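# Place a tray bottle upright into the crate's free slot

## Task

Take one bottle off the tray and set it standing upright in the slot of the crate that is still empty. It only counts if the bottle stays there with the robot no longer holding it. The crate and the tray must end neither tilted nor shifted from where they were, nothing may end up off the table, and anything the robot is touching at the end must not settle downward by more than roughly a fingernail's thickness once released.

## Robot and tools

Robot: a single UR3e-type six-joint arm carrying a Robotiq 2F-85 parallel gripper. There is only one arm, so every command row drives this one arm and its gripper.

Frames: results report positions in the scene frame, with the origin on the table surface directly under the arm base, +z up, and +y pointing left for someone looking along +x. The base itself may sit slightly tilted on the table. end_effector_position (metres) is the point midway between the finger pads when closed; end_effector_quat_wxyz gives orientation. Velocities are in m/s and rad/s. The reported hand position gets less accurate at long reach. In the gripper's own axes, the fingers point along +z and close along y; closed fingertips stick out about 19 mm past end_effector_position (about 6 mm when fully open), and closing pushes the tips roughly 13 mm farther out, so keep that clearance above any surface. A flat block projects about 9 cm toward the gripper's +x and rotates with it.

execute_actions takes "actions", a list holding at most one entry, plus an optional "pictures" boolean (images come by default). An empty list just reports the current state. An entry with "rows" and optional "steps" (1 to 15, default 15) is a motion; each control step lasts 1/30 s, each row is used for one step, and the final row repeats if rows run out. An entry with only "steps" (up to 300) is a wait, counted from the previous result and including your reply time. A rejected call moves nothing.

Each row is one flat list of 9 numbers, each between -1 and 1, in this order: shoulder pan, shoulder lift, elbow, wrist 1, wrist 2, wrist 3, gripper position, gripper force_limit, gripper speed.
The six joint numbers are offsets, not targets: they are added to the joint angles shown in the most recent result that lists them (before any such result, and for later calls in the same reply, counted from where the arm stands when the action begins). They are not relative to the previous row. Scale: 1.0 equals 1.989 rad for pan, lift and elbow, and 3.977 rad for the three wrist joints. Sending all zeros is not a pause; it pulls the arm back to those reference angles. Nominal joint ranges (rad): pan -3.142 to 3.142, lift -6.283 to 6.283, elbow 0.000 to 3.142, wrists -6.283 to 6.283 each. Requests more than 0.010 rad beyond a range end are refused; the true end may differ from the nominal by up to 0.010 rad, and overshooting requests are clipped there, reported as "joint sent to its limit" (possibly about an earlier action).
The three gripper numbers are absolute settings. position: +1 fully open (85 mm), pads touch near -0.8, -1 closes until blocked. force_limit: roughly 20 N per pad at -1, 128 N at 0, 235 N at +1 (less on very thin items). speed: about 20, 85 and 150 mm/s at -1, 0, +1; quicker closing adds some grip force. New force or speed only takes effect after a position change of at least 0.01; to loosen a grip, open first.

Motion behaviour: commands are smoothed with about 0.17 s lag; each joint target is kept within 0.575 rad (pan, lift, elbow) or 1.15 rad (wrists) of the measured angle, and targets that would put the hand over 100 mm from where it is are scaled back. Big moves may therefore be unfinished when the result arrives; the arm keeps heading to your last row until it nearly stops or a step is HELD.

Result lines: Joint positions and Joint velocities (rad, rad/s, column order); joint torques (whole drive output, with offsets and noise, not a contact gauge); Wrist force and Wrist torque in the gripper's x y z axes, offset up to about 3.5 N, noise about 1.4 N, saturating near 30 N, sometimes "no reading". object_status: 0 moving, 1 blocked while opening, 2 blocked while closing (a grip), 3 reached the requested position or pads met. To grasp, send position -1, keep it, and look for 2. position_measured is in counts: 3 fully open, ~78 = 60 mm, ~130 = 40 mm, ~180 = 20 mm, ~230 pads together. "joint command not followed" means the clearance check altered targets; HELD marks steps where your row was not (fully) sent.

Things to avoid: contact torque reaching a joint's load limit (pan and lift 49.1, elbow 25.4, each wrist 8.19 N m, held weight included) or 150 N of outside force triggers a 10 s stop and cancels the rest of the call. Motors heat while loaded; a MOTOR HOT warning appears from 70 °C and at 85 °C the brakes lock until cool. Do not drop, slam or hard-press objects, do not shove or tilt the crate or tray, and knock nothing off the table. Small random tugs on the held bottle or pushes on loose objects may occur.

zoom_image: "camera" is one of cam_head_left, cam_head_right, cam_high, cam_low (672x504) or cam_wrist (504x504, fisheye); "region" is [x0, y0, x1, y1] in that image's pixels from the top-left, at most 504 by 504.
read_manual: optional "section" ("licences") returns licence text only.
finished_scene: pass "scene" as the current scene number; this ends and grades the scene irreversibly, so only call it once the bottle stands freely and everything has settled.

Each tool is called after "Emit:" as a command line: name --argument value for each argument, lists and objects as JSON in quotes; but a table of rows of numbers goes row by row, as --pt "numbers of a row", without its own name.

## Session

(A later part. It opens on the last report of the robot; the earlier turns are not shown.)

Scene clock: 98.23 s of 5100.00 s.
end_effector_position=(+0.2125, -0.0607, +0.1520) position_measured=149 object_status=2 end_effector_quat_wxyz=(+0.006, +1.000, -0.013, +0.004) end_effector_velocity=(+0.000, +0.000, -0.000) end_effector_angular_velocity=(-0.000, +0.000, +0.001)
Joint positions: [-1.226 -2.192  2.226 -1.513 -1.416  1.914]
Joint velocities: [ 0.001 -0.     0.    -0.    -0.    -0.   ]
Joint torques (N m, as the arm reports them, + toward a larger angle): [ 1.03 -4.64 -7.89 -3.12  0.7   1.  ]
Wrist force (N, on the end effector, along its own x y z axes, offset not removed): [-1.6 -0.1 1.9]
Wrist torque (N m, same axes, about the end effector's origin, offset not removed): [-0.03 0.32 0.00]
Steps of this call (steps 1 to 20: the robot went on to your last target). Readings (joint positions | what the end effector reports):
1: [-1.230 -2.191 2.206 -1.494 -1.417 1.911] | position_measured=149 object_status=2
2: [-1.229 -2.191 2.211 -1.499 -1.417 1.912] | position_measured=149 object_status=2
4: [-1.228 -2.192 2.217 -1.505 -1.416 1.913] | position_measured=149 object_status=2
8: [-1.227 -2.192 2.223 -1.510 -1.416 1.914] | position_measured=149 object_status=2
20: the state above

Not yet resting; lower 4 mm more.

Emit:
execute_actions --actions '[{"rows": [[0.0019,-0.0003,0.0095,-0.0047,0.0001,0.001,-1,-0.3,0]], "steps": 15}]' --pictures false

Emit:
execute_actions --actions '[{"steps": 10}]' --pictures false

Scene clock: 102.53 s of 5100.00 s.
end_effector_position=(+0.2123, -0.0604, +0.1481) position_measured=149 object_status=2 end_effector_quat_wxyz=(+0.006, +1.000, -0.013, +0.004) end_effector_velocity=(-0.000, -0.000, -0.001) end_effector_angular_velocity=(-0.002, +0.001, -0.001)
Joint positions: [-1.223 -2.193  2.244 -1.531 -1.416  1.918]
Joint velocities: [ 0.001  0.     0.004 -0.005 -0.001  0.002]
Joint torques (N m, as the arm reports them, + toward a larger angle): [ 4.23 -0.05  3.37  1.32  0.94  0.95]
Wrist force (N, on the end effector, along its own x y z axes, offset not removed): [1.0 11.9 -30.0]
Wrist torque (N m, same axes, about the end effector's origin, offset not removed): [1.77 -0.06 0.00]
Steps of this call (steps 1 to 15: the robot went on to your last target; steps 16 to 90: nothing new was sent; then 0.80 s passed at rest; steps 91 to 105: all 15 steps of this action). Readings (joint positions | what the end effector reports):
91: [-1.226 -2.192 2.226 -1.513 -1.416 1.914] | position_measured=149 object_status=2
92: [-1.226 -2.193 2.227 -1.514 -1.416 1.915] | position_measured=149 object_status=2
94: [-1.225 -2.193 2.234 -1.521 -1.416 1.916] | position_measured=149 object_status=2
98: [-1.223 -2.193 2.241 -1.528 -1.416 1.918] | position_measured=149 object_status=2
105: the state above

Scene clock: 102.87 s of 5100.00 s.
end_effector_position=(+0.2123, -0.0603, +0.1480) position_measured=149 object_status=2 end_effector_quat_wxyz=(+0.006, +1.000, -0.013, +0.004) end_effector_velocity=(+0.001, +0.000, -0.000) end_effector_angular_velocity=(+0.001, -0.003, -0.000)
Joint positions: [-1.223 -2.193  2.245 -1.532 -1.416  1.918]
Joint velocities: [ 0.    -0.     0.001 -0.001  0.003  0.001]
Joint torques (N m, as the arm reports them, + toward a larger angle): [4.66 0.53 3.77 1.37 0.94 0.92]
Wrist force (N, on the end effector, along its own x y z axes, offset not removed): [0.3 12.9 -30.0]
Wrist torque (N m, same axes, about the end effector's origin, offset not removed): [2.04 0.10 0.04]
Steps of this call (steps 1 to 10: the robot went on to your last target). Readings (joint positions | what the end effector reports):
1: [-1.223 -2.193 2.245 -1.531 -1.416 1.918] | position_measured=149 object_status=2
2: [-1.223 -2.193 2.245 -1.531 -1.416 1.918] | position_measured=149 object_status=2
4: [-1.223 -2.193 2.245 -1.531 -1.416 1.918] | position_measured=149 object_status=2
8: [-1.223 -2.193 2.245 -1.532 -1.416 1.918] | position_measured=149 object_status=2
10: the state above

Emit:
execute_actions --actions '[{"rows": [[-0.0024,0.0004,-0.012,0.006,-0.0001,-0.0012,-1,-0.3,0],[-0.0024,0.0004,-0.012,0.006,-0.0001,-0.0012,-1,-0.3,0],[-0.0024,0.0004,-0.012,0.006,-0.0001,-0.0012,-1,-0.3,0],[-0.0024,0.0004,-0.012,0.006,-0.0001,-0.0012,-1,-0.3,0],[-0.0024,0.0004,-0.012,0.006,-0.0001,-0.0012,-1,-0.3,0],[-0.0024,0.0004,-0.012,0.006,-0.0001,-0.0012,-1,-0.3,0],[-0.0024,0.0004,-0.012,0.006,-0.0001,-0.0012,0.05,-0.3,0]], "steps": 15}]' --pictures false

Emit:
execute_actions --actions '[{"steps": 12}]' --pictures false

Emit:
execute_actions --actions '[{"rows": [[-0.0057,0.0021,-0.0286,0.0137,-0.0003,-0.0029,0.05,-0.3,0],[-0.0114,0.0042,-0.0571,0.0274,-0.0006,-0.0057,0.05,-0.3,0],[-0.0171,0.0063,-0.0857,0.041,-0.0008,-0.0086,0.05,-0.3,0],[-0.0228,0.0084,-0.1142,0.0547,-0.0011,-0.0114,0.05,-0.3,0],[-0.0285,0.0105,-0.1428,0.0684,-0.0014,-0.0143,0.05,-0.3,0]], "steps": 15}]' --pictures false

Emit:
execute_actions --actions '[{"steps": 20}]'

Scene clock: 113.07 s of 5100.00 s.
end_effector_position=(+0.2125, -0.0607, +0.1529) position_measured=124 object_status=0 end_effector_quat_wxyz=(+0.006, +1.000, -0.013, +0.004) end_effector_velocity=(-0.000, -0.000, +0.001) end_effector_angular_velocity=(-0.001, +0.000, +0.001)
Joint positions: [-1.227 -2.192  2.222 -1.508 -1.416  1.914]
Joint velocities: [-0.002  0.    -0.005  0.005 -0.001 -0.002]
Joint torques (N m, as the arm reports them, + toward a larger angle): [ -4.11   2.16 -11.73  -0.99  -0.68  -1.06]
Wrist force (N, on the end effector, along its own x y z axes, offset not removed): [-1.4 0.9 -1.7]
Wrist torque (N m, same axes, about the end effector's origin, offset not removed): [0.14 0.28 0.04]
Steps of this call (steps 1 to 15: the robot went on to your last target; steps 16 to 90: nothing new was sent; then 6.70 s passed at rest; steps 91 to 105: all 15 steps of this action). Readings (joint positions | what the end effector reports):
91: [-1.223 -2.193 2.245 -1.532 -1.416 1.918] | position_measured=149 object_status=2
92: [-1.223 -2.193 2.244 -1.530 -1.416 1.918] | position_measured=149 object_status=2
94: [-1.224 -2.193 2.236 -1.522 -1.416 1.917] | position_measured=149 object_status=2
98: [-1.226 -2.192 2.226 -1.512 -1.416 1.915] | position_measured=149 object_status=0
105: the state above

Scene clock: 113.47 s of 5100.00 s.
end_effector_position=(+0.2125, -0.0607, +0.1531) position_measured=123 object_status=3 end_effector_quat_wxyz=(+0.006, +1.000, -0.013, +0.004) end_effector_velocity=(+0.000, +0.000, -0.000) end_effector_angular_velocity=(+0.000, -0.002, +0.000)
Joint positions: [-1.227 -2.192  2.221 -1.508 -1.416  1.914]
Joint velocities: [-0.     0.     0.001 -0.001  0.002 -0.   ]
Joint torques (N m, as the arm reports them, + toward a larger angle): [ -3.69   2.16 -11.9   -0.93  -0.72  -1.07]
Wrist force (N, on the end effector, along its own x y z axes, offset not removed): [-1.4 0.4 -0.9]
Wrist torque (N m, same axes, about the end effector's origin, offset not removed): [0.09 0.27 0.00]
Steps of this call (steps 1 to 12: the robot went on to your last target). Readings (joint positions | what the end effector reports):
1: [-1.227 -2.192 2.222 -1.508 -1.416 1.914] | position_measured=123 object_status=0
2: [-1.227 -2.192 2.221 -1.508 -1.416 1.914] | position_measured=123 object_status=0
4: [-1.227 -2.192 2.221 -1.508 -1.416 1.914] | position_measured=123 object_status=0
8: [-1.227 -2.192 2.221 -1.508 -1.416 1.914] | position_measured=123 object_status=3
12: the state above

Scene clock: 113.97 s of 5100.00 s.
end_effector_position=(+0.2122, -0.0603, +0.2084) position_measured=123 object_status=3 end_effector_quat_wxyz=(+0.005, +1.000, -0.013, +0.003) end_effector_velocity=(+0.001, +0.002, +0.028) end_effector_angular_velocity=(-0.009, -0.005, -0.000)
Joint positions: [-1.281 -2.172  1.954 -1.25  -1.422  1.86 ]
Joint velocities: [-0.024  0.009 -0.137  0.122 -0.    -0.022]
Joint torques (N m, as the arm reports them, + toward a larger angle): [ -3.15   3.   -11.4   -0.82  -0.9   -1.19]
Wrist force (N, on the end effector, along its own x y z axes, offset not removed): [-0.5 0.9 -1.1]
Wrist torque (N m, same axes, about the end effector's origin, offset not removed): [0.12 0.03 0.03]
Steps of this call (steps 1 to 15: all 15 steps of this action). Readings (joint positions | what the end effector reports):
1: [-1.227 -2.192 2.221 -1.508 -1.416 1.914] | position_measured=123 object_status=3
2: [-1.228 -2.192 2.219 -1.504 -1.416 1.913] | position_measured=123 object_status=3
4: [-1.236 -2.189 2.189 -1.472 -1.417 1.905] | position_measured=123 object_status=3
8: [-1.263 -2.179 2.054 -1.339 -1.420 1.877] | position_measured=123 object_status=3
15: the state above

Scene clock: 114.63 s of 5100.00 s.
end_effector_position=(+0.2122, -0.0601, +0.2118) position_measured=123 object_status=3 end_effector_quat_wxyz=(+0.006, +1.000, -0.013, +0.004) end_effector_velocity=(+0.000, -0.000, +0.000) end_effector_angular_velocity=(-0.001, -0.001, -0.000)
Joint positions: [-1.284 -2.171  1.937 -1.236 -1.422  1.857]
Joint velocities: [-0.     0.    -0.001 -0.     0.001  0.   ]
Joint torques (N m, as the arm reports them, + toward a larger angle): [ -3.64   2.59 -11.36  -0.91  -0.75  -1.08]
Wrist force (N, on the end effector, along its own x y z axes, offset not removed): [-0.7 0.3 -0.8]
Wrist torque (N m, same axes, about the end effector's origin, offset not removed): [0.05 0.12 0.05]
Steps of this call (steps 1 to 20: the robot went on to your last target). Readings (joint positions | what the end effector reports):
1: [-1.282 -2.172 1.950 -1.247 -1.422 1.859] | position_measured=123 object_status=3
2: [-1.282 -2.172 1.947 -1.244 -1.422 1.858] | position_measured=123 object_status=3
4: [-1.283 -2.172 1.942 -1.240 -1.422 1.858] | position_measured=123 object_status=3
8: [-1.284 -2.172 1.939 -1.237 -1.422 1.857] | position_measured=123 object_status=3
20: the state above

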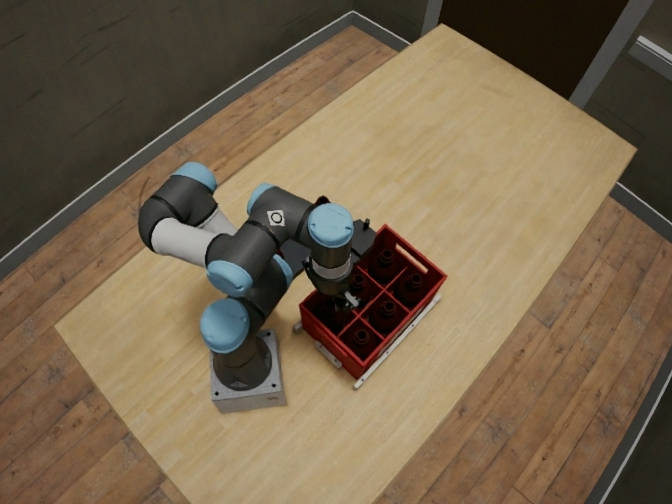

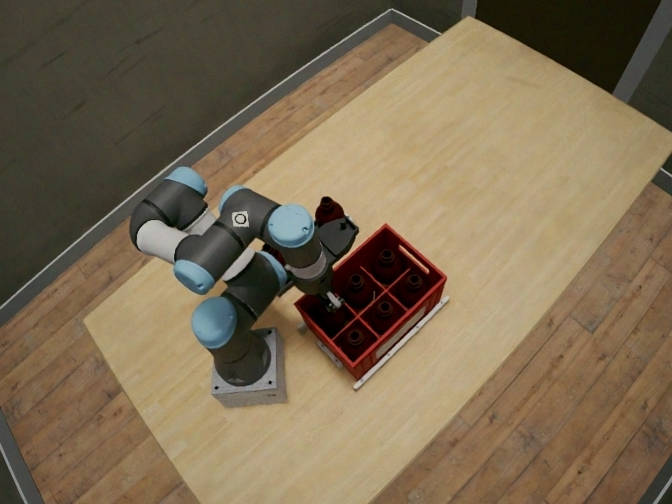

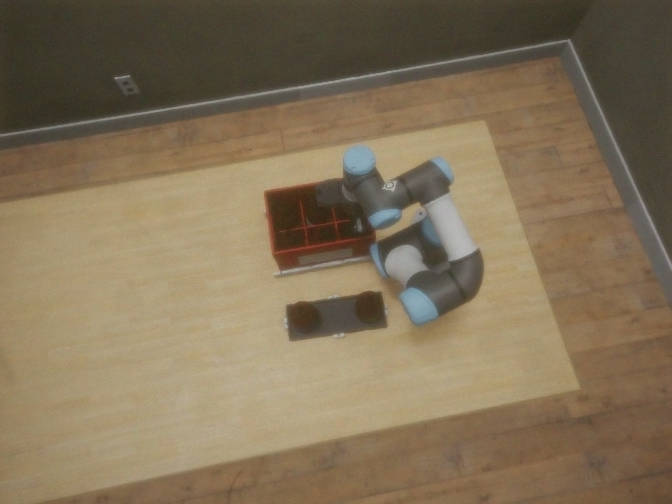

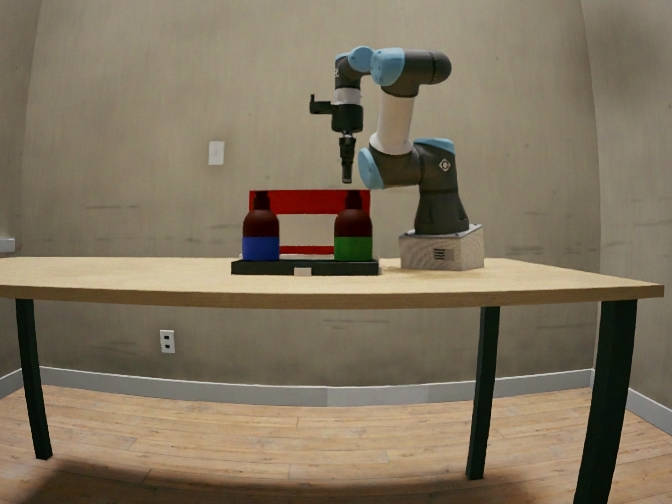

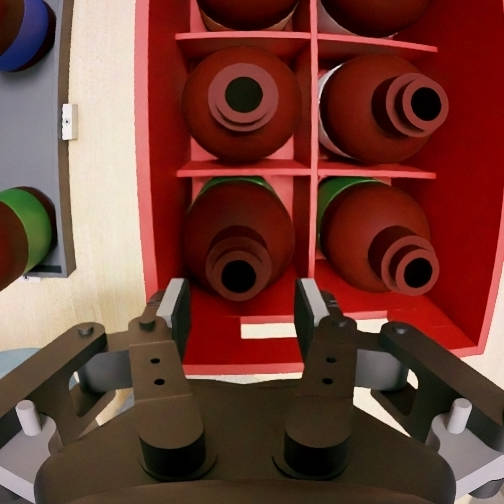

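Emit:
finished_scene --scene 2

The scene is finished: the task was done.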